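# Lay the towel flat beside the basket

## Task

Get the towel lying flat on the table as a single layer. Keep it at least one finger-width inside the table edge, at least two finger-widths from the basket rim, and more than a hand-width from each arm's column. The basket must end upright with its entire base on the table, no more than three finger-widths from its starting spot, turned roughly as before. Release everything and pull the arms away at the end. Nothing may count on the robot still holding it.

## Robot and tools

ROBOT. There are two arms, left_arm and right_arm, each with six revolute joints and a parallel gripper. Their root links sit at (-0.008, +0.316, 0) m for left_arm and (-0.027, -0.285, 0) m for right_arm, each turned slightly about z. All printed poses use one shared scene frame. Its origin is on the table top midway between the arms, +z is up, +x runs out over the table, and left_arm is on the +y side. The names left and right do not tell you which side of an image an arm is on.

JOINT ROW. Every command row is a single flat list of 14 numbers, left_arm's 7 followed by right_arm's 7, even when only one arm should move. Each arm's block, in this order: shoulder (joint2) 0.000 to 3.142, elbow (joint3) 0.000 to 3.142, wrist roll (joint6) -2.094 to 2.094, wrist pitch (joint4) -1.571 to 1.571, waist (joint1) -2.618 to 3.054, wrist yaw (joint5) -1.571 to 1.571, then the gripper opening. Joint values are absolute target angles in radians, not offsets. Opening runs from -1 (closed) to +1 (fully open, 0.094 m between pads). A row is refused if a joint target lies over 0.036 rad outside its range and farther out than that joint already is. True ends may differ by up to 0.036 rad. A joint clipped at its true end gives the line "joint sent to its limit"; a missing line does not prove there is more room.

SPEED CAPS. Each step, the command sent to a joint stays within a fixed distance of its measured angle (waist 0.202, shoulder 0.258, elbow 0.238, wrist pitch 0.573, wrist yaw and roll 0.522 rad). If the targets would move a gripper over 70 mm from where it is, all of that arm's targets are pulled back. So large changes need several actions. The "Joint targets" line shows what the joints are currently driven toward; resend those values to hold a joint still.

TOOLS.
- execute_actions(actions): a list of actions run in sequence. Each action is a list of up to 15 rows, one per 1/30 s step; if shorter, its last row repeats to fill 15 steps. An empty list just returns the current state and images.
- move(target, speed, blocking): target is one 14-number row as above. All joints travel proportionally so they finish together, in 0.5 to 10 s; anything longer is cut off at 10 s. speed (0.01 to 2 rad/s, default 0.5) caps the joint with the longest way to go. Finger openings are applied at the start. Paths ignore obstacles and the other arm. With blocking=false a result comes back after 0.5 s while motion continues; use wait(0) to check, and call wait or stop before sending any other motion. The extra "move:" line reports the ending (done, off_target, moving, held, fault), limits=held or limits=none, and each arm's joint farthest from its target.
- wait(seconds): 0 to 10 s, holding the last command; ends early when a running move finishes.
- stop(): brakes a running move; faster motion needs more room to stop. Fingers continue.
- zoom_image(camera, region): camera is cam_high, cam_left_wrist or cam_right_wrist; region [x0, y0, x1, y1] in pixels of that camera's last 504x504 image, origin top-left, at most 504 by 504.
- read_manual(section): returns licence text only ("licences"); no motion.
- finished_scene(scene): pass the current scene number to end it, only once the goal holds by itself. Irreversible.

RESULTS. The state line gives each gripper's end_effector_position (m) and end_effector_quat_wxyz in the scene frame; it grows less accurate at long reach. That point lies between the finger pads about 1 cm behind the tips; fingers point along the gripper's +z and close along its y. Joint positions and Joint velocities list each arm's joints in the row order, then the pad gap in m. grip_measured is the measured opening on the command scale (each gripper may be off by about 1 mm). To hold something, command roughly 0.03 below grip_measured; a smaller gap grips more lightly. Pads press about 50 to 62 N, less on very thin material. "joint command not followed" means a clearance check altered some targets. Joint torques are noisy with fixed offsets. MOTOR HOT appears at 75 °C; at 90 °C that arm halts for 10 s, and at 100 °C it drops what it holds and falls (OVER-TEMPERATURE FAULT). The robot keeps its last command while you compose replies.

CAUTIONS. Never let anything leave the table. Keep the arms from striking or shoving each other. Approach contacts slowly and do not aim far past a surface, since that presses harder. Expect occasional brief tugs on grasped items. Avoid long loaded holds. Wrist cameras stick out near each gripper, so leave clearance. Finish by opening both grippers and moving the arms away from the towel and basket.

Each tool is called after "Request:" as name(argument=value, ...) on one line, values as JSON.

## Session

Request:
execute_actions(actions=[])

Scene clock: 0.00 s.
left_arm: end_effector_position=(+0.1718, +0.0788, +0.1900) grip_measured=+1.000 end_effector_quat_wxyz=(-0.013, +0.962, +0.263, +0.073) | right_arm: end_effector_position=(+0.3552, -0.3664, +0.1488) grip_measured=+1.000 end_effector_quat_wxyz=(+0.205, +0.622, +0.754, -0.057)
Joint names: [shoulder, elbow, wrist roll, wrist pitch, waist, wrist yaw]
Joint positions: left_arm=[ 1.672  1.652  1.593 -1.535 -1.112 -0.148  0.094] | right_arm=[ 1.758  1.52   1.27  -1.054 -0.2    0.331  0.094]
Joint velocities: left_arm=[-0.022 -0.002  0.022 -0.037 -0.002  0.037  0.   ] | right_arm=[-0.007 -0.002 -0.022 -0.007 -0.012  0.081  0.   ]
Joint torques (N m, as the arm reports them, + toward a larger angle): no reading
Motor temperatures (°C, as the motors report them): left_arm=[20 19 20 21 20 21] | right_arm=[21 19 20 19 21 21]
Joint targets: left_arm=[1.664 1.660 1.593 -1.541 -1.112 -0.141] | right_arm=[1.745 1.533 1.267 -1.054 -0.200 0.350]

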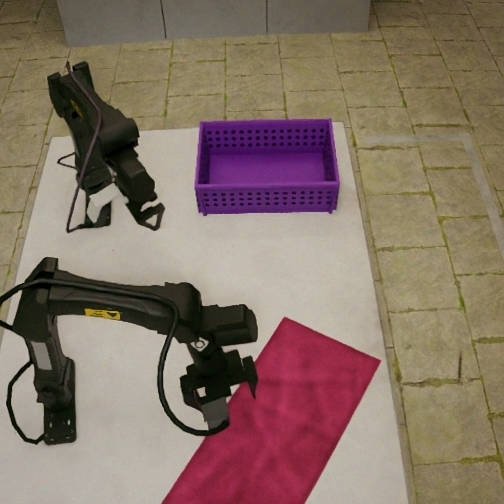

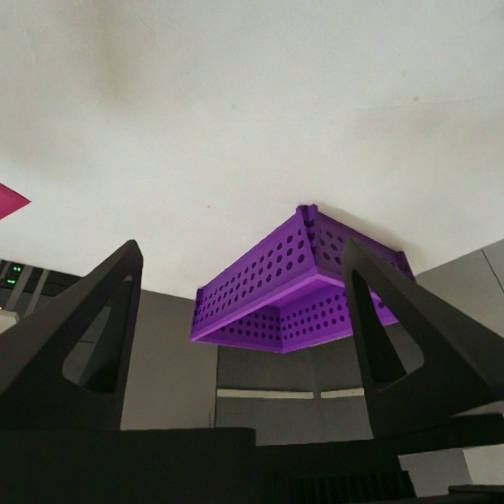

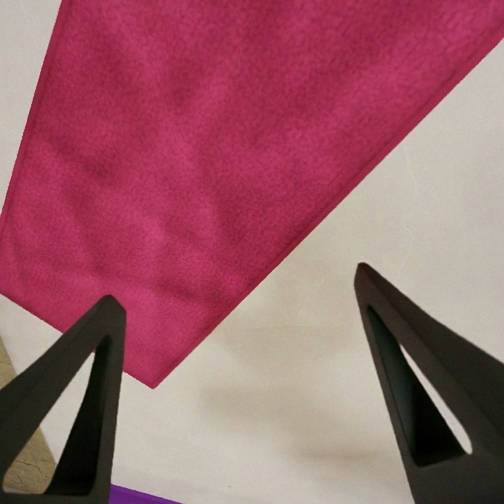

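Request:
zoom_image(camera="cam_high", region=[150, 290, 420, 504])

Request:
zoom_image(camera="cam_high", region=[0, 100, 252, 504])

Request:
zoom_image(camera="cam_right_wrist", region=[0, 200, 300, 500])

Region (150, 290, 420, 504) of cam_high's 504x504 image, scaled by 1.867, with more detail than that image has; it fills the top 399 rows of this view, and the rest is white.

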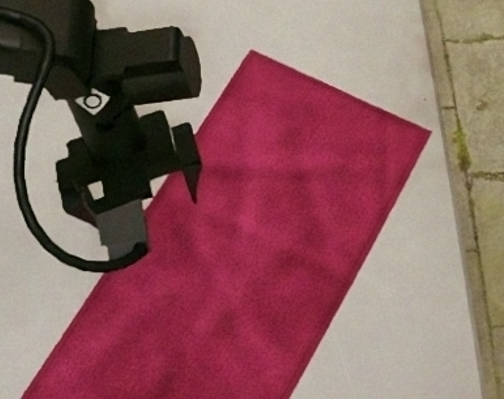

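Region (0, 100, 252, 504) of cam_high's 504x504 image, scaled by 1.248, with more detail than that image has; it fills the left 314 columns of this view, and the rest is white.

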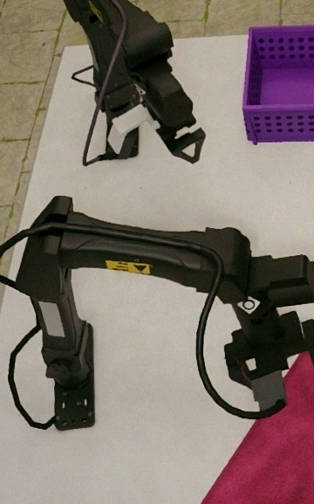

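Region (0, 200, 300, 500) of cam_right_wrist's 504x504 image, scaled by 1.680, with more detail than that image has.

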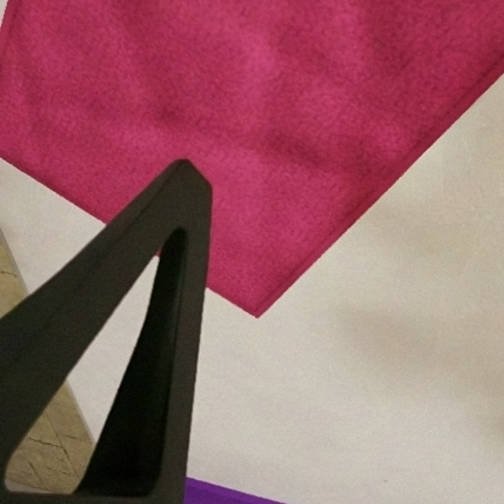

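Request:
move(target=[1.664,1.660,1.593,-1.541,-1.112,-0.141,1, 1.3,1.5,0,-1.2,-0.8,0,1], speed=1.0)

Scene clock: 19.97 s.
left_arm: end_effector_position=(+0.1718, +0.0788, +0.1900) grip_measured=+1.000 end_effector_quat_wxyz=(-0.013, +0.962, +0.263, +0.073) | right_arm: end_effector_position=(+0.2211, -0.4780, +0.2681) grip_measured=+1.000 end_effector_quat_wxyz=(+0.259, +0.315, +0.909, -0.093)
Joint names: [shoulder, elbow, wrist roll, wrist pitch, waist, wrist yaw]
Joint positions: left_arm=[ 1.672  1.652  1.593 -1.535 -1.112 -0.148  0.094] | right_arm=[ 1.317  1.506  0.007 -1.203 -0.794  0.011  0.094]
Joint velocities: left_arm=[ 0.002  0.007 -0.007 -0.022  0.002  0.007  0.   ] | right_arm=[ 0.012 -0.017  0.022  0.007 -0.007  0.051  0.   ]
Joint torques (N m, as the arm reports them, + toward a larger angle): left_arm=[-6.56  6.3   0.01  0.55 -0.09  0.02] | right_arm=[-4.34  5.91 -0.04  1.08 -0.49 -0.07]
Motor temperatures (°C, as the motors report them): left_arm=[21 21 20 21 20 21] | right_arm=[23 21 20 20 21 21]
Joint targets: left_arm=[1.664 1.660 1.593 -1.541 -1.112 -0.141] | right_arm=[1.300 1.500 -0.000 -1.200 -0.800 0.000]
move: done; limits=none; left_arm: farthest joint: the shoulder, 0.008 radians from its target (0.008 radians at the start); right_arm: farthest joint: the shoulder, 0.017 radians from its target (0.458 radians at the start)

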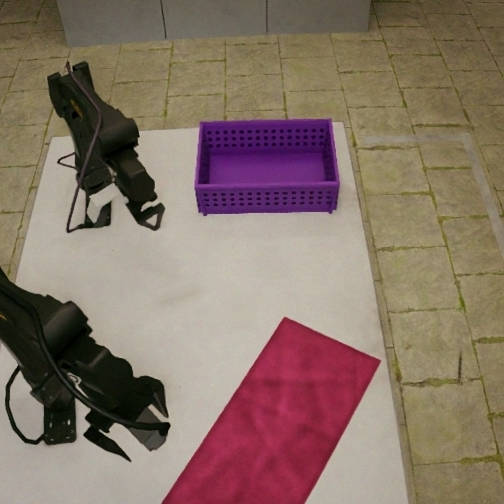

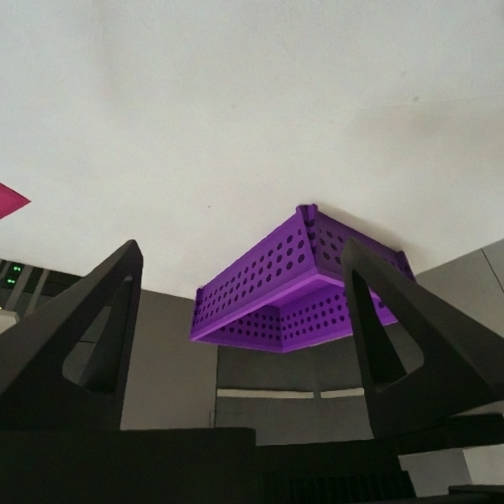

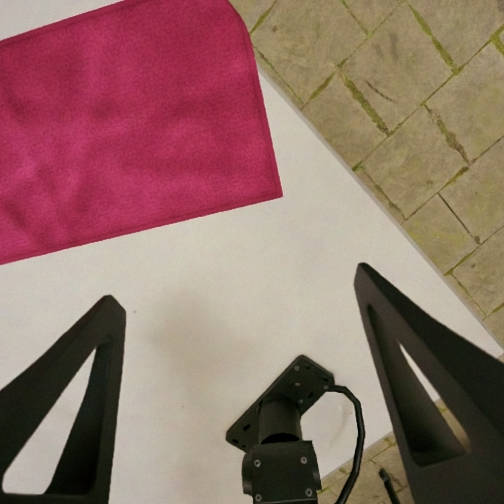

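Request:
move(target=[1.664,1.660,1.593,-1.541,-1.112,-0.141,1, 1.45,1.75,0,-1.1,-0.45,0,1], speed=0.8)

Request:
zoom_image(camera="cam_high", region=[270, 300, 400, 400])

Scene clock: 29.07 s.
left_arm: end_effector_position=(+0.1719, +0.0789, +0.1901) grip_measured=+1.000 end_effector_quat_wxyz=(-0.014, +0.962, +0.263, +0.074) | right_arm: end_effector_position=(+0.3252, -0.3996, +0.3179) grip_measured=+1.000 end_effector_quat_wxyz=(+0.348, +0.150, +0.924, -0.055)
Joint names: [shoulder, elbow, wrist roll, wrist pitch, waist, wrist yaw]
Joint positions: left_arm=[ 1.672  1.652  1.593 -1.535 -1.112 -0.149  0.094] | right_arm=[ 1.446  1.72   0.005 -1.124 -0.452  0.002  0.094]
Joint velocities: left_arm=[-0.017 -0.022  0.007  0.007 -0.002 -0.022  0.   ] | right_arm=[-0.022  0.002  0.037 -0.051 -0.007  0.095  0.   ]
Joint torques (N m, as the arm reports them, + toward a larger angle): left_arm=[-6.56  6.31  0.01  0.55 -0.09  0.02] | right_arm=[-3.77  8.96  0.    1.49  0.1  -0.03]
Motor temperatures (°C, as the motors report them): left_arm=[22 21 20 21 20 21] | right_arm=[22 21 20 20 21 21]
Joint targets: left_arm=[1.664 1.660 1.593 -1.541 -1.112 -0.141] | right_arm=[1.450 1.750 0.000 -1.100 -0.450 -0.000]
move: off_target (right_arm); limits=none; left_arm: farthest joint: the shoulder, 0.008 radians from its target (0.008 radians at the start); right_arm: farthest joint: the elbow, 0.030 radians from its target (0.244 radians at the start)

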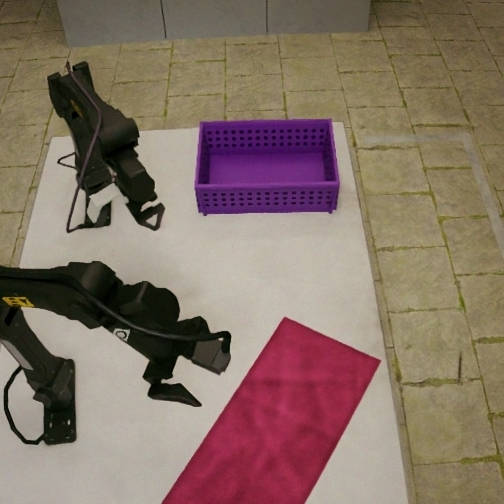

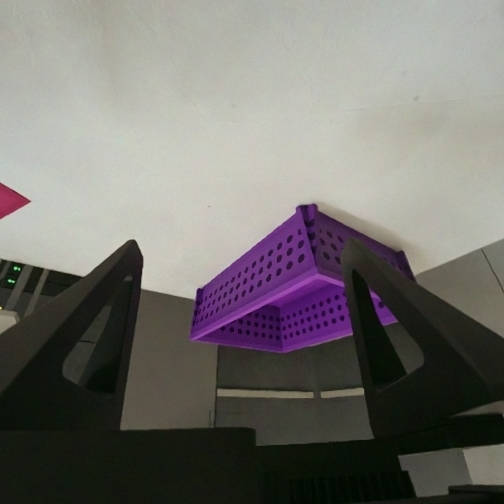

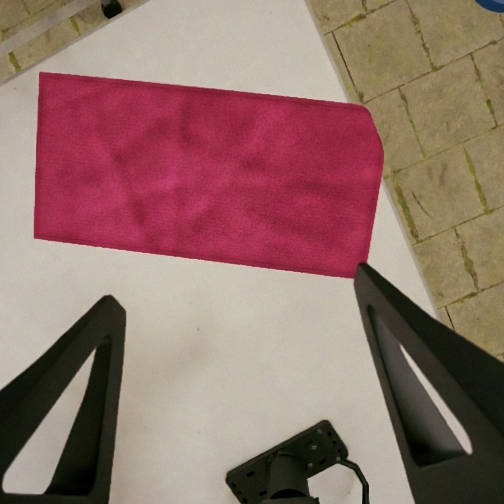

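Region (270, 300, 400, 400) of cam_high's 504x504 image, scaled by 3.877, with more detail than that image has; it fills the top 388 rows of this view, and the rest is white.

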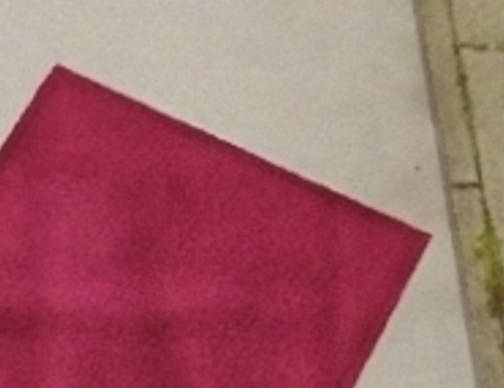

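Request:
move(target=[2.50,2.131,0,-0.46,-0.882,0,1, 1.89,1.375,-0.07,-1.047,-0.74,0,1], speed=0.9)

Scene clock: 53.30 s.
left_arm: end_effector_position=(+0.4446, -0.1349, +0.0397) grip_measured=+1.000 end_effector_quat_wxyz=(+0.311, +0.364, +0.869, -0.125) | right_arm: end_effector_position=(+0.2563, -0.4777, +0.0505) grip_measured=+1.000 end_effector_quat_wxyz=(-0.008, +0.264, +0.965, +0.001)
Joint names: [shoulder, elbow, wrist roll, wrist pitch, waist, wrist yaw]
Joint positions: left_arm=[ 2.511  2.104  0.007 -0.481 -0.883 -0.006  0.094] | right_arm=[ 1.896  1.375 -0.064 -1.065 -0.735  0.002  0.094]
Joint velocities: left_arm=[-0.022 -0.032  0.022 -0.022  0.002 -0.007  0.   ] | right_arm=[ 0.002  0.007 -0.007 -0.051 -0.007 -0.095  0.   ]
Joint torques (N m, as the arm reports them, + toward a larger angle): left_arm=[-14.43   8.66  -0.04   1.99   0.06   0.08] | right_arm=[-7.6   6.08  0.    0.35 -0.3  -0.01]
Motor temperatures (°C, as the motors report them): left_arm=[23 22 20 21 20 21] | right_arm=[22 22 20 22 21 21]
Joint targets: left_arm=[2.500 2.131 0.000 -0.460 -0.882 0.000] | right_arm=[1.890 1.375 -0.070 -1.047 -0.740 -0.000]
move: off_target (left_arm); limits=none; left_arm: farthest joint: the elbow, 0.027 radians from its target (0.479 radians at the start); right_arm: farthest joint: the wrist pitch, 0.018 radians from its target (0.077 radians at the start)

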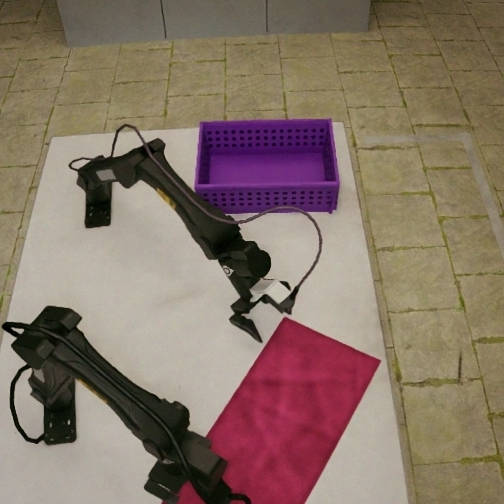

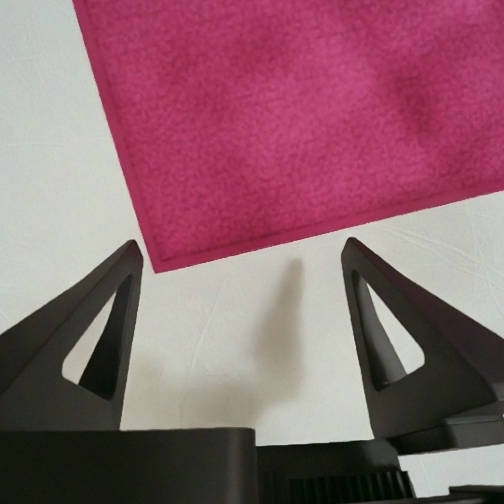

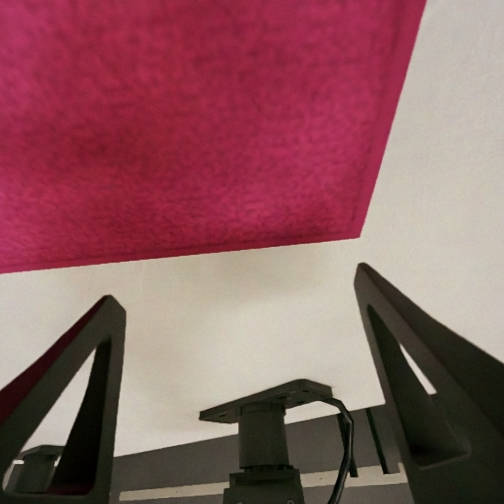

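Request:
move(target=[2.603,2.195,0,-0.335,-0.925,0,1, 1.925,1.298,-0.07,-0.93,-0.74,0,1], speed=0.2)

Scene clock: 59.07 s.
left_arm: end_effector_position=(+0.4479, -0.1732, +0.0292) grip_measured=+1.000 end_effector_quat_wxyz=(+0.350, +0.372, +0.846, -0.149) | right_arm: end_effector_position=(+0.2585, -0.4792, +0.0236) grip_measured=+1.000 end_effector_quat_wxyz=(-0.001, +0.264, +0.965, -0.001)
Joint names: [shoulder, elbow, wrist roll, wrist pitch, waist, wrist yaw]
Joint positions: left_arm=[ 2.601  2.167  0.006 -0.356 -0.92  -0.005  0.094] | right_arm=[ 1.925  1.303 -0.064 -0.949 -0.735  0.002  0.094]
Joint velocities: left_arm=[ 0.022  0.002  0.007 -0.051 -0.012 -0.007  0.   ] | right_arm=[ 0.007 -0.002  0.051 -0.066 -0.007 -0.066  0.   ]
Joint torques (N m, as the arm reports them, + toward a larger angle): left_arm=[-14.04   8.81  -0.06   2.1   -0.39   0.07] | right_arm=[-7.23  5.49 -0.03  0.36 -0.41 -0.01]
Motor temperatures (°C, as the motors report them): left_arm=[25 22 20 22 20 21] | right_arm=[23 21 20 21 21 21]
Joint targets: left_arm=[2.603 2.195 0.000 -0.335 -0.925 -0.000] | right_arm=[1.925 1.298 -0.070 -0.930 -0.740 -0.000]
move: off_target (left_arm); limits=none; left_arm: farthest joint: the elbow, 0.028 radians from its target (0.091 radians at the start); right_arm: farthest joint: the wrist pitch, 0.019 radians from its target (0.135 radians at the start)

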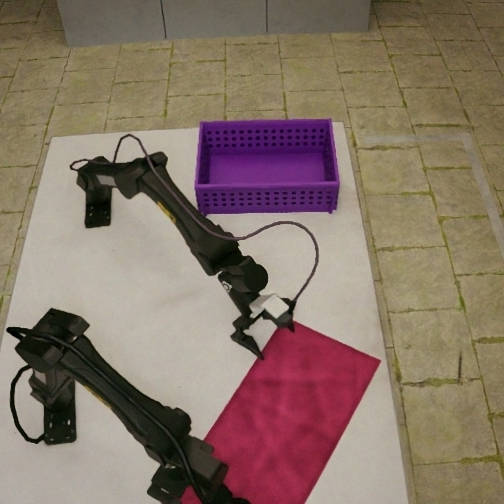

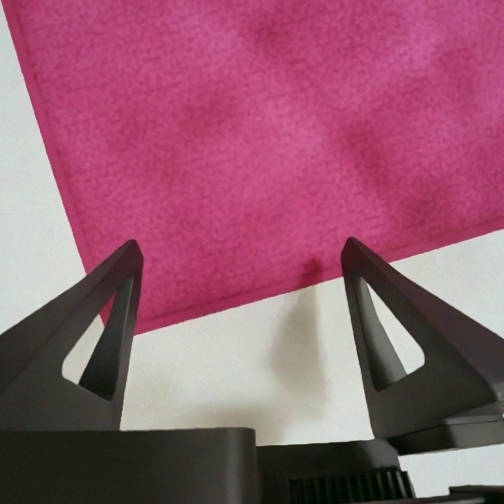

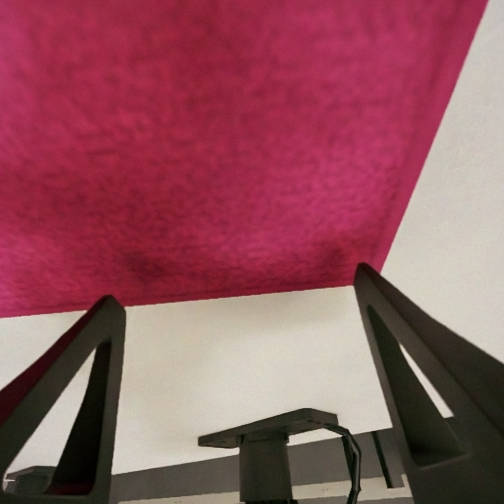

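Request:
move(target=[2.65,2.195,0,-0.325,-0.925,0,1, 1.95,1.248,-0.07,-0.855,-0.74,0,1], speed=0.1)

Scene clock: 63.90 s.
left_arm: end_effector_position=(+0.4487, -0.1750, +0.0113) grip_measured=+1.000 end_effector_quat_wxyz=(+0.347, +0.372, +0.848, -0.150) | right_arm: end_effector_position=(+0.2562, -0.4778, +0.0129) grip_measured=+1.000 end_effector_quat_wxyz=(-0.004, +0.264, +0.965, -0.000)
Joint names: [shoulder, elbow, wrist roll, wrist pitch, waist, wrist yaw]
Joint positions: left_arm=[ 2.637  2.167  0.003 -0.326 -0.92  -0.001  0.094] | right_arm=[ 1.938  1.275 -0.064 -0.915 -0.735  0.003  0.094]
Joint velocities: left_arm=[ 0.007 -0.012 -0.007 -0.022 -0.002  0.11   0.   ] | right_arm=[ 0.002 -0.007 -0.022  0.007 -0.012 -0.066  0.   ]
Joint torques (N m, as the arm reports them, + toward a larger angle): left_arm=[-13.3    8.77  -0.02   1.92  -0.44   0.04] | right_arm=[-6.44  3.47 -0.01  0.78 -0.52 -0.02]
Motor temperatures (°C, as the motors report them): left_arm=[27 23 20 23 20 21] | right_arm=[23 21 20 21 21 21]
Joint targets: left_arm=[2.650 2.195 -0.000 -0.325 -0.925 0.000] | right_arm=[1.950 1.248 -0.070 -0.855 -0.740 0.000]
move: off_target (left_arm, right_arm); limits=none; left_arm: farthest joint: the elbow, 0.028 radians from its target (0.028 radians at the start); right_arm: farthest joint: the wrist pitch, 0.060 radians from its target (0.093 radians at the start)

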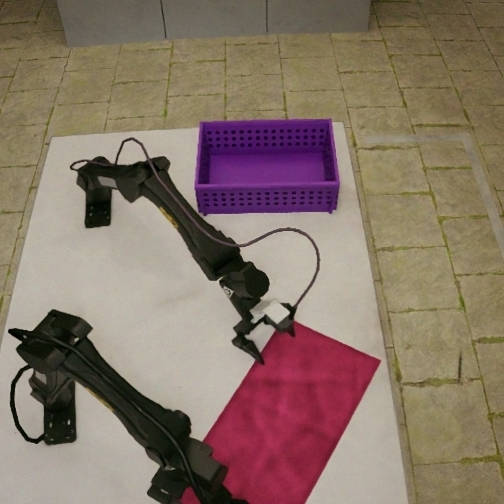

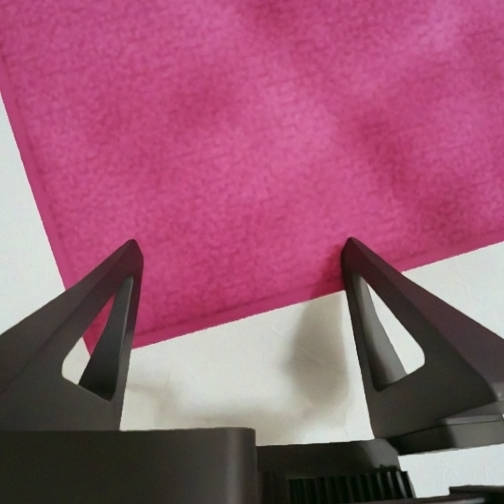

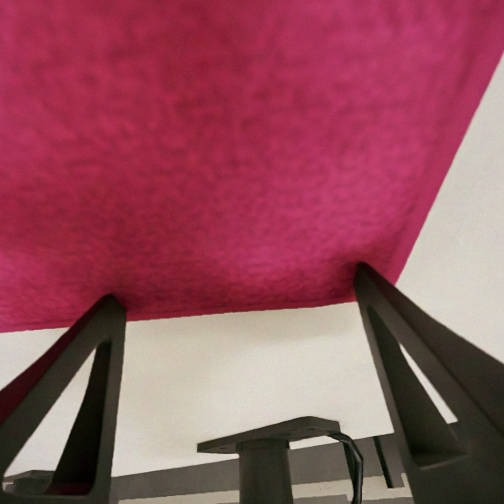

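Request:
move(target=[2.479,1.815,0,-0.15,-0.925,0,1, 1.812,1.066,-0.035,-0.85,-0.703,0,1], speed=0.2)

Scene clock: 71.90 s.
left_arm: end_effector_position=(+0.4284, -0.1531, +0.0088) grip_measured=+1.000 end_effector_quat_wxyz=(+0.361, +0.370, +0.841, -0.157) | right_arm: end_effector_position=(+0.2415, -0.4605, +0.0124) grip_measured=+1.000 end_effector_quat_wxyz=(+0.023, +0.265, +0.964, -0.011)
Joint names: [shoulder, elbow, wrist roll, wrist pitch, waist, wrist yaw]
Joint positions: left_arm=[ 2.485  1.839  0.004 -0.115 -0.92  -0.001  0.094] | right_arm=[ 1.814  1.104 -0.04  -0.81  -0.714  0.007  0.094]
Joint velocities: left_arm=[-0.002 -0.007 -0.007  0.022  0.007 -0.051  0.   ] | right_arm=[ 0.002  0.022  0.037 -0.081 -0.002 -0.081  0.   ]
Joint torques (N m, as the arm reports them, + toward a larger angle): left_arm=[-13.7    5.07  -0.04   1.61  -0.42   0.04] | right_arm=[-6.58  2.52  0.12 -0.05  0.84 -0.05]
Motor temperatures (°C, as the motors report them): left_arm=[28 23 20 23 20 21] | right_arm=[23 21 20 21 21 21]
Joint targets: left_arm=[2.479 1.815 0.000 -0.150 -0.925 0.000] | right_arm=[1.812 1.066 -0.035 -0.850 -0.703 0.000]
move: off_target (left_arm, right_arm); limits=none; left_arm: farthest joint: the wrist pitch, 0.035 radians from its target (0.176 radians at the start); right_arm: farthest joint: the wrist pitch, 0.040 radians from its target (0.065 radians at the start)

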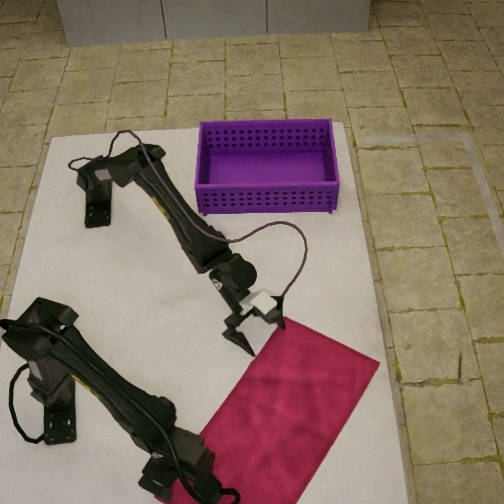

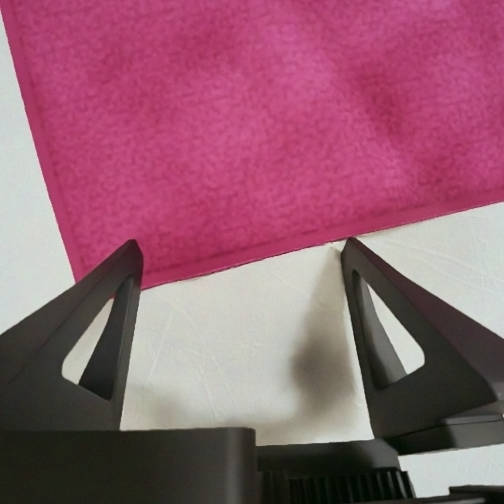

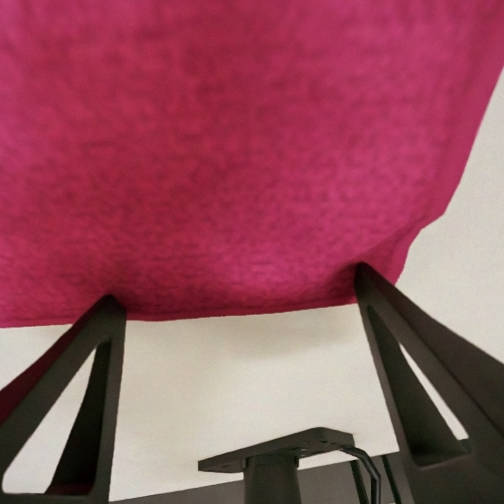

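Request:
execute_actions(actions=[[[2.46,1.83,0,-0.14,-0.925,0,1, 1.812,1.066,-0.035,-0.85,-0.703,0,1],[2.45,1.85,0,-0.14,-0.925,0,1, 1.812,1.066,-0.035,-0.85,-0.703,0,1],[2.44,1.865,0,-0.14,-0.925,0,1, 1.812,1.066,-0.035,-0.85,-0.703,0,1]],
[[2.46,1.90,0,-0.16,-0.925,0,1, 1.812,1.066,-0.035,-0.85,-0.703,0,1],[2.46,1.90,0,-0.16,-0.925,0,1, 1.812,1.066,-0.035,-0.85,-0.703,0,1],[2.48,1.95,0,-0.19,-0.925,0,1, 1.812,1.066,-0.035,-0.85,-0.703,0,1],[2.48,1.95,0,-0.19,-0.925,0,1, 1.812,1.066,-0.035,-0.85,-0.703,0,1],[2.48,1.95,0,-0.19,-0.925,0,1, 1.812,1.066,-0.035,-0.85,-0.703,0,1],[2.505,2.0,0,-0.22,-0.925,0,1, 1.812,1.066,-0.035,-0.85,-0.703,0,1],[2.505,2.0,0,-0.22,-0.925,0,1, 1.812,1.066,-0.035,-0.85,-0.703,0,1],[2.505,2.0,0,-0.22,-0.925,0,1, 1.812,1.066,-0.035,-0.85,-0.703,0,1],[2.53,2.05,0,-0.25,-0.925,0,1, 1.812,1.066,-0.035,-0.85,-0.703,0,1],[2.53,2.05,0,-0.25,-0.925,0,1, 1.812,1.066,-0.035,-0.85,-0.703,0,1],[2.53,2.05,0,-0.25,-0.925,0,1, 1.812,1.066,-0.035,-0.85,-0.703,0,1],[2.555,2.10,0,-0.28,-0.925,0,1, 1.812,1.066,-0.035,-0.85,-0.703,0,1]],
[[2.58,2.15,0,-0.31,-0.925,0,1, 1.812,1.066,-0.035,-0.85,-0.703,0,1],[2.58,2.15,0,-0.31,-0.925,0,1, 1.812,1.066,-0.035,-0.85,-0.703,0,1],[2.58,2.15,0,-0.31,-0.925,0,1, 1.812,1.066,-0.035,-0.85,-0.703,0,1],[2.605,2.195,0,-0.335,-0.925,0,1, 1.812,1.066,-0.035,-0.85,-0.703,0,1]],
[[2.63,2.19,0,-0.335,-0.925,0,1, 1.812,1.066,-0.035,-0.85,-0.703,0,1]],
[[2.655,2.17,0,-0.35,-0.925,0,1, 1.812,1.066,-0.035,-0.85,-0.703,0,1]],
[[2.68,2.13,0,-0.44,-0.925,0,1, 1.812,1.066,-0.035,-0.85,-0.703,0,1]]])

Scene clock: 88.13 s.
left_arm: end_effector_position=(+0.4478, -0.1742, +0.0087) grip_measured=+1.000 end_effector_quat_wxyz=(+0.343, +0.371, +0.850, -0.150) | right_arm: end_effector_position=(+0.2415, -0.4605, +0.0124) grip_measured=+1.000 end_effector_quat_wxyz=(+0.023, +0.265, +0.964, -0.011)
Joint names: [shoulder, elbow, wrist roll, wrist pitch, waist, wrist yaw]
Joint positions: left_arm=[ 2.639  2.166 -0.001 -0.329 -0.92  -0.     0.094] | right_arm=[ 1.814  1.104 -0.04  -0.81  -0.714  0.007  0.094]
Joint velocities: left_arm=[-0.002 -0.007 -0.022 -0.037 -0.007 -0.066  0.   ] | right_arm=[-0.002 -0.002 -0.022  0.081 -0.012 -0.007  0.   ]
Joint torques (N m, as the arm reports them, + toward a larger angle): left_arm=[-11.19   4.41   0.03   0.8   -0.44   0.03] | right_arm=[-6.58  2.41  0.1  -0.05  0.83 -0.05]
Motor temperatures (°C, as the motors report them): left_arm=[30 22 20 24 20 21] | right_arm=[23 20 20 20 21 21]
Joint targets: left_arm=[2.680 2.130 0.000 -0.440 -0.925 0.000] | right_arm=[1.812 1.066 -0.035 -0.850 -0.703 0.000]

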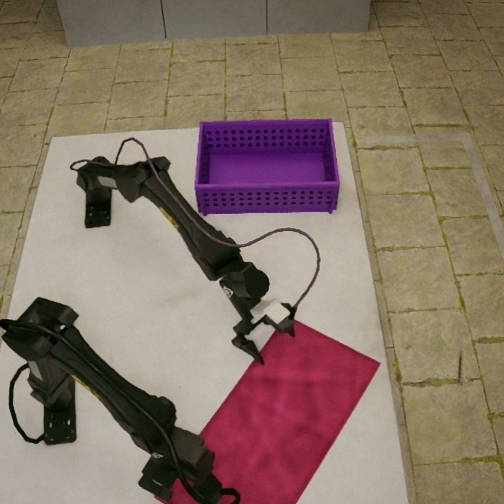

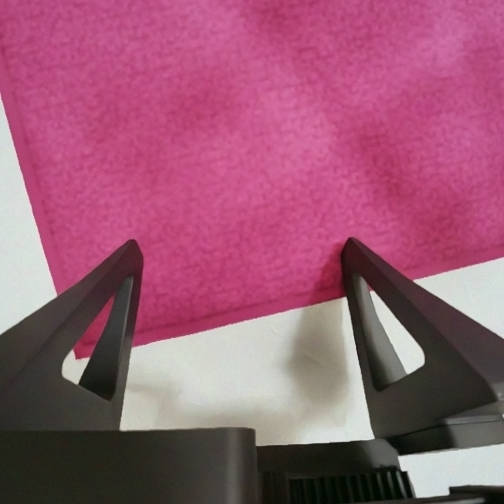

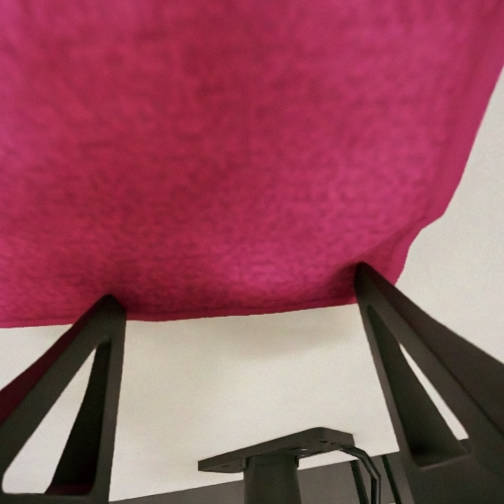

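Request:
execute_actions(actions=[[[2.675,2.11,0,-0.44,-0.925,0,1, 1.812,1.066,-0.035,-0.85,-0.703,0,1],[2.67,2.095,0,-0.44,-0.925,0,1, 1.812,1.066,-0.035,-0.85,-0.703,0,1],[2.665,2.08,0,-0.44,-0.925,0,1, 1.812,1.066,-0.035,-0.85,-0.703,0,1],[2.66,2.07,0,-0.44,-0.925,0,1, 1.812,1.066,-0.035,-0.85,-0.703,0,1],[2.655,2.06,0,-0.44,-0.925,0,1, 1.812,1.066,-0.035,-0.85,-0.703,0,1],[2.65,2.05,0,-0.435,-0.925,0,1, 1.812,1.066,-0.035,-0.85,-0.703,0,1],[2.645,2.04,0,-0.43,-0.925,0,1, 1.812,1.066,-0.035,-0.85,-0.703,0,1],[2.64,2.03,0,-0.425,-0.925,0,1, 1.812,1.066,-0.035,-0.85,-0.703,0,1],[2.635,2.02,0,-0.42,-0.925,0,1, 1.812,1.066,-0.035,-0.85,-0.703,0,1],[2.63,2.01,0,-0.415,-0.925,0,1, 1.812,1.066,-0.035,-0.85,-0.703,0,1],[2.625,2.0,0,-0.41,-0.925,0,1, 1.812,1.066,-0.035,-0.85,-0.703,0,1],[2.62,1.99,0,-0.405,-0.925,0,1, 1.812,1.066,-0.035,-0.85,-0.703,0,1],[2.615,1.98,0,-0.4,-0.925,0,1, 1.812,1.066,-0.035,-0.85,-0.703,0,1],[2.61,1.97,0,-0.395,-0.925,0,1, 1.812,1.066,-0.035,-0.85,-0.703,0,1],[2.605,1.96,0,-0.39,-0.925,0,1, 1.812,1.066,-0.035,-0.85,-0.703,0,1]],
[[2.6,1.95,0,-0.385,-0.925,0,1, 1.812,1.066,-0.035,-0.85,-0.703,0,1],[2.595,1.94,0,-0.38,-0.925,0,1, 1.812,1.066,-0.035,-0.85,-0.703,0,1],[2.59,1.93,0,-0.375,-0.925,0,1, 1.812,1.066,-0.035,-0.85,-0.703,0,1],[2.585,1.92,0,-0.37,-0.925,0,1, 1.812,1.066,-0.035,-0.85,-0.703,0,1],[2.58,1.91,0,-0.365,-0.925,0,1, 1.812,1.066,-0.035,-0.85,-0.703,0,1],[2.575,1.9,0,-0.36,-0.925,0,1, 1.812,1.066,-0.035,-0.85,-0.703,0,1],[2.57,1.89,0,-0.36,-0.925,0,1, 1.812,1.066,-0.035,-0.85,-0.703,0,1],[2.562,1.88,0,-0.36,-0.925,0,1, 1.812,1.066,-0.035,-0.85,-0.703,0,1],[2.555,1.875,0,-0.36,-0.925,0,1, 1.812,1.066,-0.035,-0.85,-0.703,0,1]]])

Scene clock: 103.57 s.
left_arm: end_effector_position=(+0.4307, -0.1562, +0.0059) grip_measured=+1.000 end_effector_quat_wxyz=(+0.344, +0.374, +0.848, -0.149) | right_arm: end_effector_position=(+0.2415, -0.4605, +0.0124) grip_measured=+1.000 end_effector_quat_wxyz=(+0.023, +0.265, +0.964, -0.011)
Joint names: [shoulder, elbow, wrist roll, wrist pitch, waist, wrist yaw]
Joint positions: left_arm=[ 2.523  1.929  0.006 -0.207 -0.92  -0.     0.094] | right_arm=[ 1.814  1.104 -0.04  -0.81  -0.714  0.007  0.094]
Joint velocities: left_arm=[-0.022  0.022 -0.022  0.007 -0.027 -0.007  0.   ] | right_arm=[-0.012 -0.007  0.022  0.022 -0.007 -0.051  0.   ]
Joint torques (N m, as the arm reports them, + toward a larger angle): left_arm=[-11.15   3.08  -0.05   0.38  -0.4    0.02] | right_arm=[-6.55  2.48  0.09 -0.06  0.83 -0.05]
Motor temperatures (°C, as the motors report them): left_arm=[29 21 20 23 20 21] | right_arm=[24 20 20 20 21 21]
Joint targets: left_arm=[2.555 1.875 -0.000 -0.360 -0.925 -0.000] | right_arm=[1.812 1.066 -0.035 -0.850 -0.703 -0.000]

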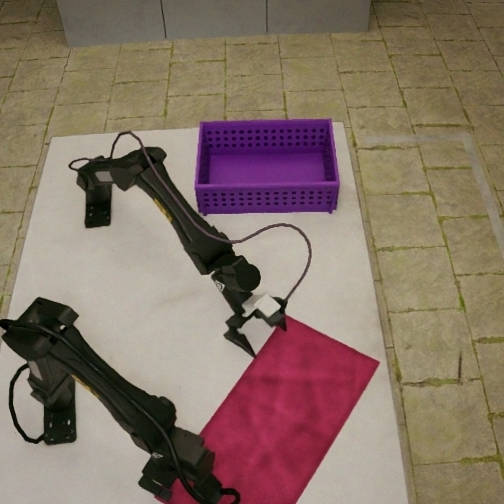

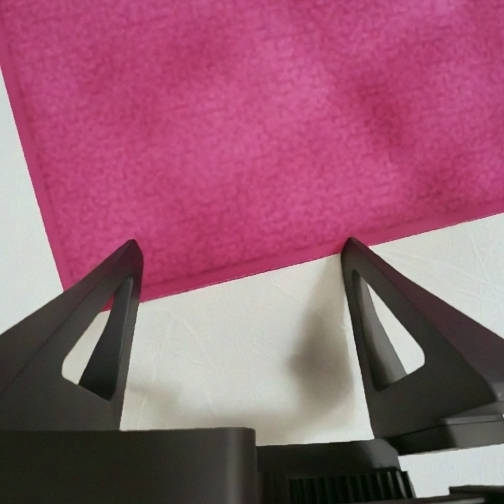

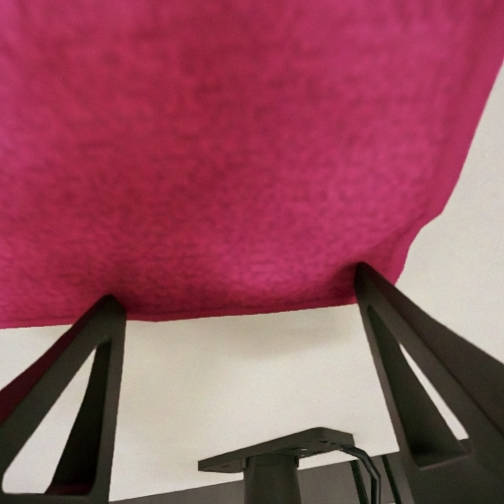

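Request:
move(target=[0.6,0.5,0,-1.0,-0.9,0,1, 1.79,1.35,-0.035,-1.08,-0.714,0,1], speed=1.2)

Request:
move(target=[0.6,0.5,0,-1.0,-0.9,0,1, 2.43,2.24,0,-1.14,0.19,0,-0.6], speed=0.8)

Scene clock: 122.97 s.
left_arm: end_effector_position=(+0.1075, +0.1965, +0.0805) grip_measured=+1.000 end_effector_quat_wxyz=(+0.211, +0.387, +0.893, -0.090) | right_arm: end_effector_position=(+0.2470, -0.4642, +0.0628) grip_measured=+1.000 end_effector_quat_wxyz=(-0.001, +0.265, +0.964, -0.004)
Joint names: [shoulder, elbow, wrist roll, wrist pitch, waist, wrist yaw]
Joint positions: left_arm=[ 0.62   0.503  0.006 -0.991 -0.908 -0.     0.094] | right_arm=[ 1.814  1.319 -0.04  -1.076 -0.714  0.008  0.094]
Joint velocities: left_arm=[ 0.007  0.002 -0.037 -0.051 -0.007 -0.007  0.   ] | right_arm=[-0.002 -0.002  0.066  0.007  0.002  0.066  0.   ]
Joint torques (N m, as the arm reports them, + toward a larger angle): left_arm=[ 0.06  6.37 -0.07  1.38  0.48  0.03] | right_arm=[-8.38  8.72  0.11  0.17  0.   -0.03]
Motor temperatures (°C, as the motors report them): left_arm=[28 21 20 22 20 21] | right_arm=[24 20 20 20 21 21]
Joint targets: left_arm=[0.600 0.500 0.000 -1.000 -0.900 -0.000] | right_arm=[1.790 1.350 -0.035 -1.080 -0.714 -0.000]
move: off_target (right_arm); limits=none; left_arm: farthest joint: the shoulder, 0.020 radians from its target (1.923 radians at the start); right_arm: farthest joint: the elbow, 0.031 radians from its target (0.246 radians at the start)

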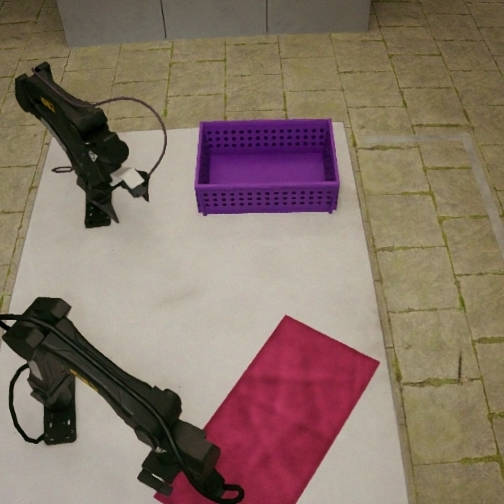

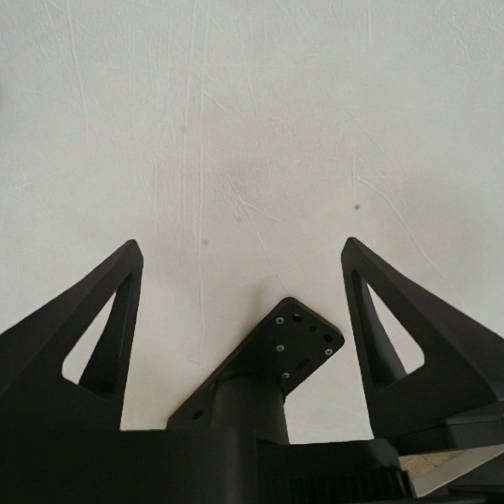

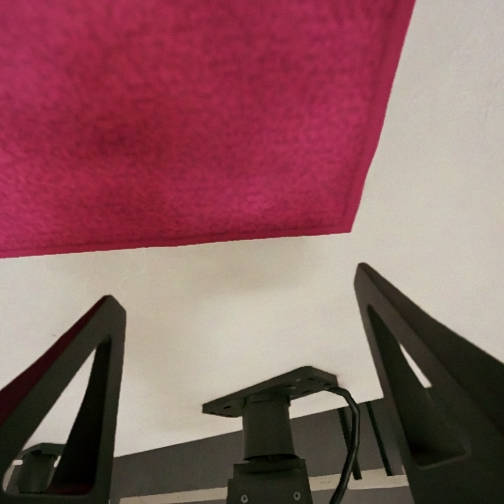

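Scene clock: 124.87 s.
left_arm: end_effector_position=(+0.1075, +0.1965, +0.0805) grip_measured=+1.000 end_effector_quat_wxyz=(+0.211, +0.387, +0.893, -0.090) | right_arm: end_effector_position=(+0.4665, -0.1153, +0.0473) grip_measured=-0.597 end_effector_quat_wxyz=(+0.097, -0.166, +0.981, +0.017)
Joint names: [shoulder, elbow, wrist roll, wrist pitch, waist, wrist yaw]
Joint positions: left_arm=[ 0.62   0.503  0.006 -0.991 -0.908 -0.     0.094] | right_arm=[ 2.438  2.204 -0.005 -1.139  0.191 -0.003  0.019]
Joint velocities: left_arm=[ 0.002 -0.007 -0.022 -0.007  0.012  0.081  0.   ] | right_arm=[-0.012  0.002  0.022  0.022 -0.027  0.037 -0.   ]
Joint torques (N m, as the arm reports them, + toward a larger angle): left_arm=[ 0.08  6.34 -0.07  1.38  0.46  0.03] | right_arm=[-11.67   9.69   0.1    0.52  -0.19   0.06]
Motor temperatures (°C, as the motors report them): left_arm=[27 21 20 22 20 21] | right_arm=[24 21 20 20 21 21]
Joint targets: left_arm=[0.600 0.500 0.000 -1.000 -0.900 0.000] | right_arm=[2.430 2.240 -0.000 -1.140 0.190 -0.000]
move: off_target (right_arm); limits=none; left_arm: farthest joint: the shoulder, 0.020 radians from its target (0.020 radians at the start); right_arm: farthest joint: the elbow, 0.036 radians from its target (0.921 radians at the start)

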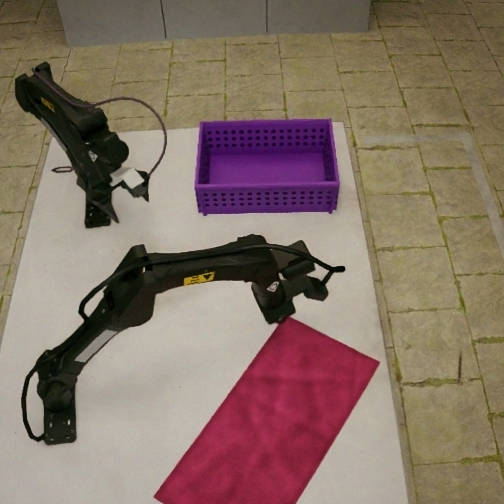

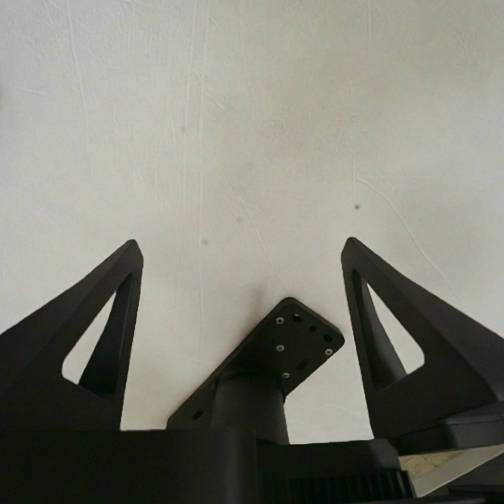

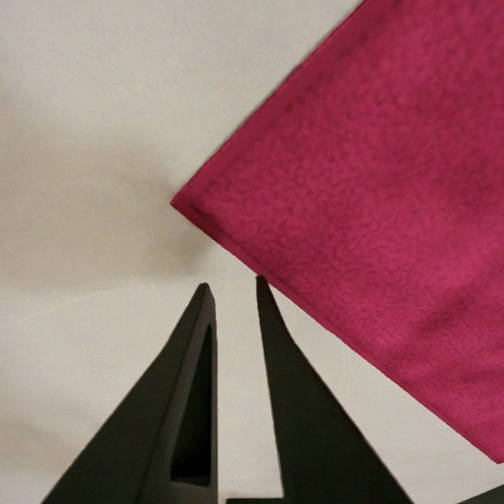

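Request:
move(target=[0.6,0.5,0,-1.0,-0.9,0,1, 2.515,2.15,0,-1.0,0.172,0,-0.6], speed=0.13)

Scene clock: 129.77 s.
left_arm: end_effector_position=(+0.1075, +0.1965, +0.0805) grip_measured=+1.000 end_effector_quat_wxyz=(+0.211, +0.387, +0.893, -0.090) | right_arm: end_effector_position=(+0.4760, -0.1169, +0.0142) grip_measured=-0.598 end_effector_quat_wxyz=(+0.098, -0.161, +0.982, +0.018)
Joint names: [shoulder, elbow, wrist roll, wrist pitch, waist, wrist yaw]
Joint positions: left_arm=[ 0.62   0.503  0.006 -0.991 -0.908 -0.     0.094] | right_arm=[ 2.493  2.172 -0.004 -1.05   0.183 -0.004  0.019]
Joint velocities: left_arm=[-0.002 -0.012  0.007  0.022 -0.007 -0.037  0.   ] | right_arm=[-0.022  0.017  0.066 -0.095 -0.002  0.007 -0.001]
Joint torques (N m, as the arm reports them, + toward a larger angle): left_arm=[ 0.05  6.34 -0.07  1.38  0.47  0.03] | right_arm=[-9.71  4.79  0.1   1.02 -0.89  0.05]
Motor temperatures (°C, as the motors report them): left_arm=[26 21 20 23 20 21] | right_arm=[25 21 20 20 21 21]
Joint targets: left_arm=[0.600 0.500 0.000 -1.000 -0.900 0.000] | right_arm=[2.515 2.150 0.000 -1.000 0.172 -0.000]
move: off_target (right_arm); limits=none; left_arm: farthest joint: the shoulder, 0.020 radians from its target (0.020 radians at the start); right_arm: farthest joint: the wrist pitch, 0.050 radians from its target (0.139 radians at the start)

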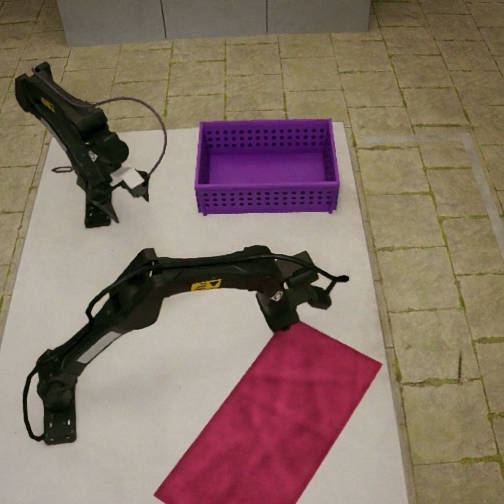

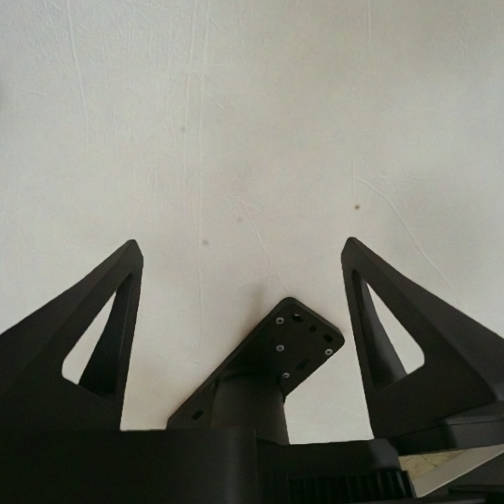

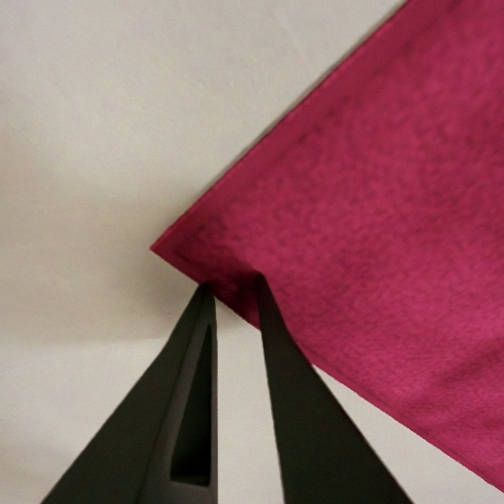

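Request:
execute_actions(actions=[[[0.6,0.5,0,-1.0,-0.9,0,1, 2.52,2.15,0,-1.03,0.18,-0.02,-0.6],[0.6,0.5,0,-1.0,-0.9,0,1, 2.52,2.15,0,-1.05,0.185,-0.04,-0.6],[0.6,0.5,0,-1.0,-0.9,0,1, 2.52,2.15,0,-1.07,0.19,-0.06,-0.6],[0.6,0.5,0,-1.0,-0.9,0,1, 2.52,2.15,0,-1.07,0.195,-0.08,-0.6],[0.6,0.5,0,-1.0,-0.9,0,1, 2.52,2.15,0,-1.07,0.20,-0.1,-0.6],[0.6,0.5,0,-1.0,-0.9,0,1, 2.52,2.15,0,-1.07,0.205,-0.1,-0.6],[0.6,0.5,0,-1.0,-0.9,0,1, 2.52,2.15,0,-1.07,0.21,-0.1,-0.6],[0.6,0.5,0,-1.0,-0.9,0,1, 2.52,2.15,0,-1.07,0.215,-0.1,-0.6],[0.6,0.5,0,-1.0,-0.9,0,1, 2.52,2.15,0,-1.07,0.22,-0.1,-0.6],[0.6,0.5,0,-1.0,-0.9,0,1, 2.52,2.15,0,-1.07,0.225,-0.1,-0.6],[0.6,0.5,0,-1.0,-0.9,0,1, 2.52,2.15,0,-1.07,0.23,-0.1,-0.6],[0.6,0.5,0,-1.0,-0.9,0,1, 2.52,2.15,0,-1.07,0.235,-0.1,-0.6],[0.6,0.5,0,-1.0,-0.9,0,1, 2.52,2.15,0,-1.07,0.24,-0.1,-0.6],[0.6,0.5,0,-1.0,-0.9,0,1, 2.52,2.15,0,-1.07,0.245,-0.1,-0.6],[0.6,0.5,0,-1.0,-0.9,0,1, 2.52,2.15,0,-1.07,0.25,-0.1,-0.6]],
[[0.6,0.5,0,-1.0,-0.9,0,1, 2.52,2.15,0,-1.07,0.255,-0.1,-0.6],[0.6,0.5,0,-1.0,-0.9,0,1, 2.52,2.15,0,-1.07,0.26,-0.1,-0.6],[0.6,0.5,0,-1.0,-0.9,0,1, 2.52,2.15,0,-1.07,0.265,-0.1,-0.6],[0.6,0.5,0,-1.0,-0.9,0,1, 2.52,2.15,0,-1.07,0.27,-0.1,-0.6],[0.6,0.5,0,-1.0,-0.9,0,1, 2.52,2.15,0,-1.07,0.275,-0.1,-0.6],[0.6,0.5,0,-1.0,-0.9,0,1, 2.52,2.15,0,-1.07,0.28,-0.1,-0.6],[0.6,0.5,0,-1.0,-0.9,0,1, 2.52,2.15,0,-1.07,0.285,-0.1,-0.6],[0.6,0.5,0,-1.0,-0.9,0,1, 2.52,2.15,0,-1.07,0.29,-0.1,-0.6],[0.6,0.5,0,-1.0,-0.9,0,1, 2.52,2.15,0,-1.07,0.295,-0.1,-0.6],[0.6,0.5,0,-1.0,-0.9,0,1, 2.52,2.15,0,-1.07,0.30,-0.1,-0.6]]])

Scene clock: 142.90 s.
left_arm: end_effector_position=(+0.1075, +0.1965, +0.0805) grip_measured=+1.000 end_effector_quat_wxyz=(+0.211, +0.387, +0.893, -0.090) | right_arm: end_effector_position=(+0.4524, -0.0610, +0.0141) grip_measured=-0.598 end_effector_quat_wxyz=(+0.091, -0.212, +0.972, +0.040)
Joint names: [shoulder, elbow, wrist roll, wrist pitch, waist, wrist yaw]
Joint positions: left_arm=[ 0.62   0.503  0.006 -0.991 -0.908 -0.     0.094] | right_arm=[ 2.493  2.172 -0.004 -1.055  0.284 -0.041  0.019]
Joint velocities: left_arm=[-0.007 -0.002 -0.007  0.007 -0.002 -0.037  0.   ] | right_arm=[-0.012  0.017 -0.022  0.007  0.012 -0.022 -0.001]
Joint torques (N m, as the arm reports them, + toward a larger angle): left_arm=[ 0.07  6.35 -0.07  1.38  0.48  0.03] | right_arm=[-9.35  4.75  0.09  0.4   1.21 -0.54]
Motor temperatures (°C, as the motors report them): left_arm=[24 22 20 23 20 21] | right_arm=[26 21 20 21 21 21]
Joint targets: left_arm=[0.600 0.500 0.000 -1.000 -0.900 -0.000] | right_arm=[2.520 2.150 0.000 -1.070 0.300 -0.100]

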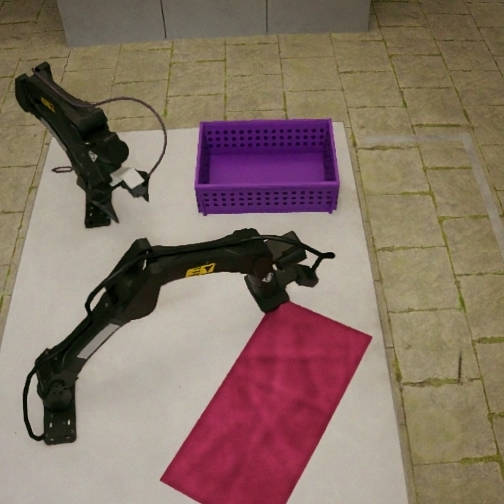

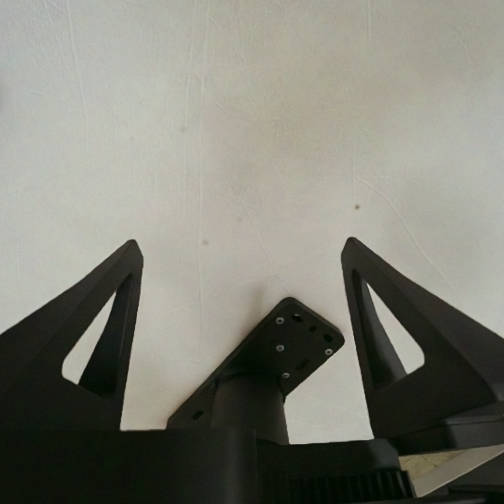

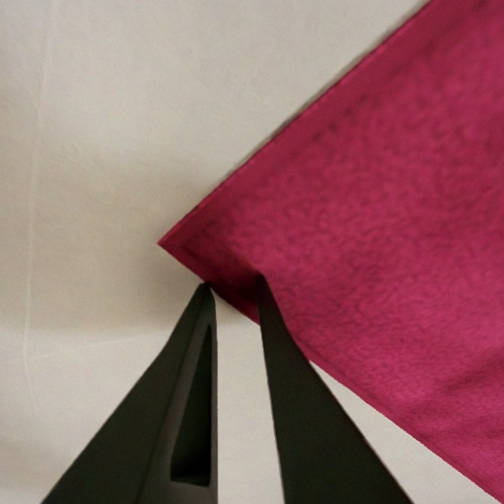

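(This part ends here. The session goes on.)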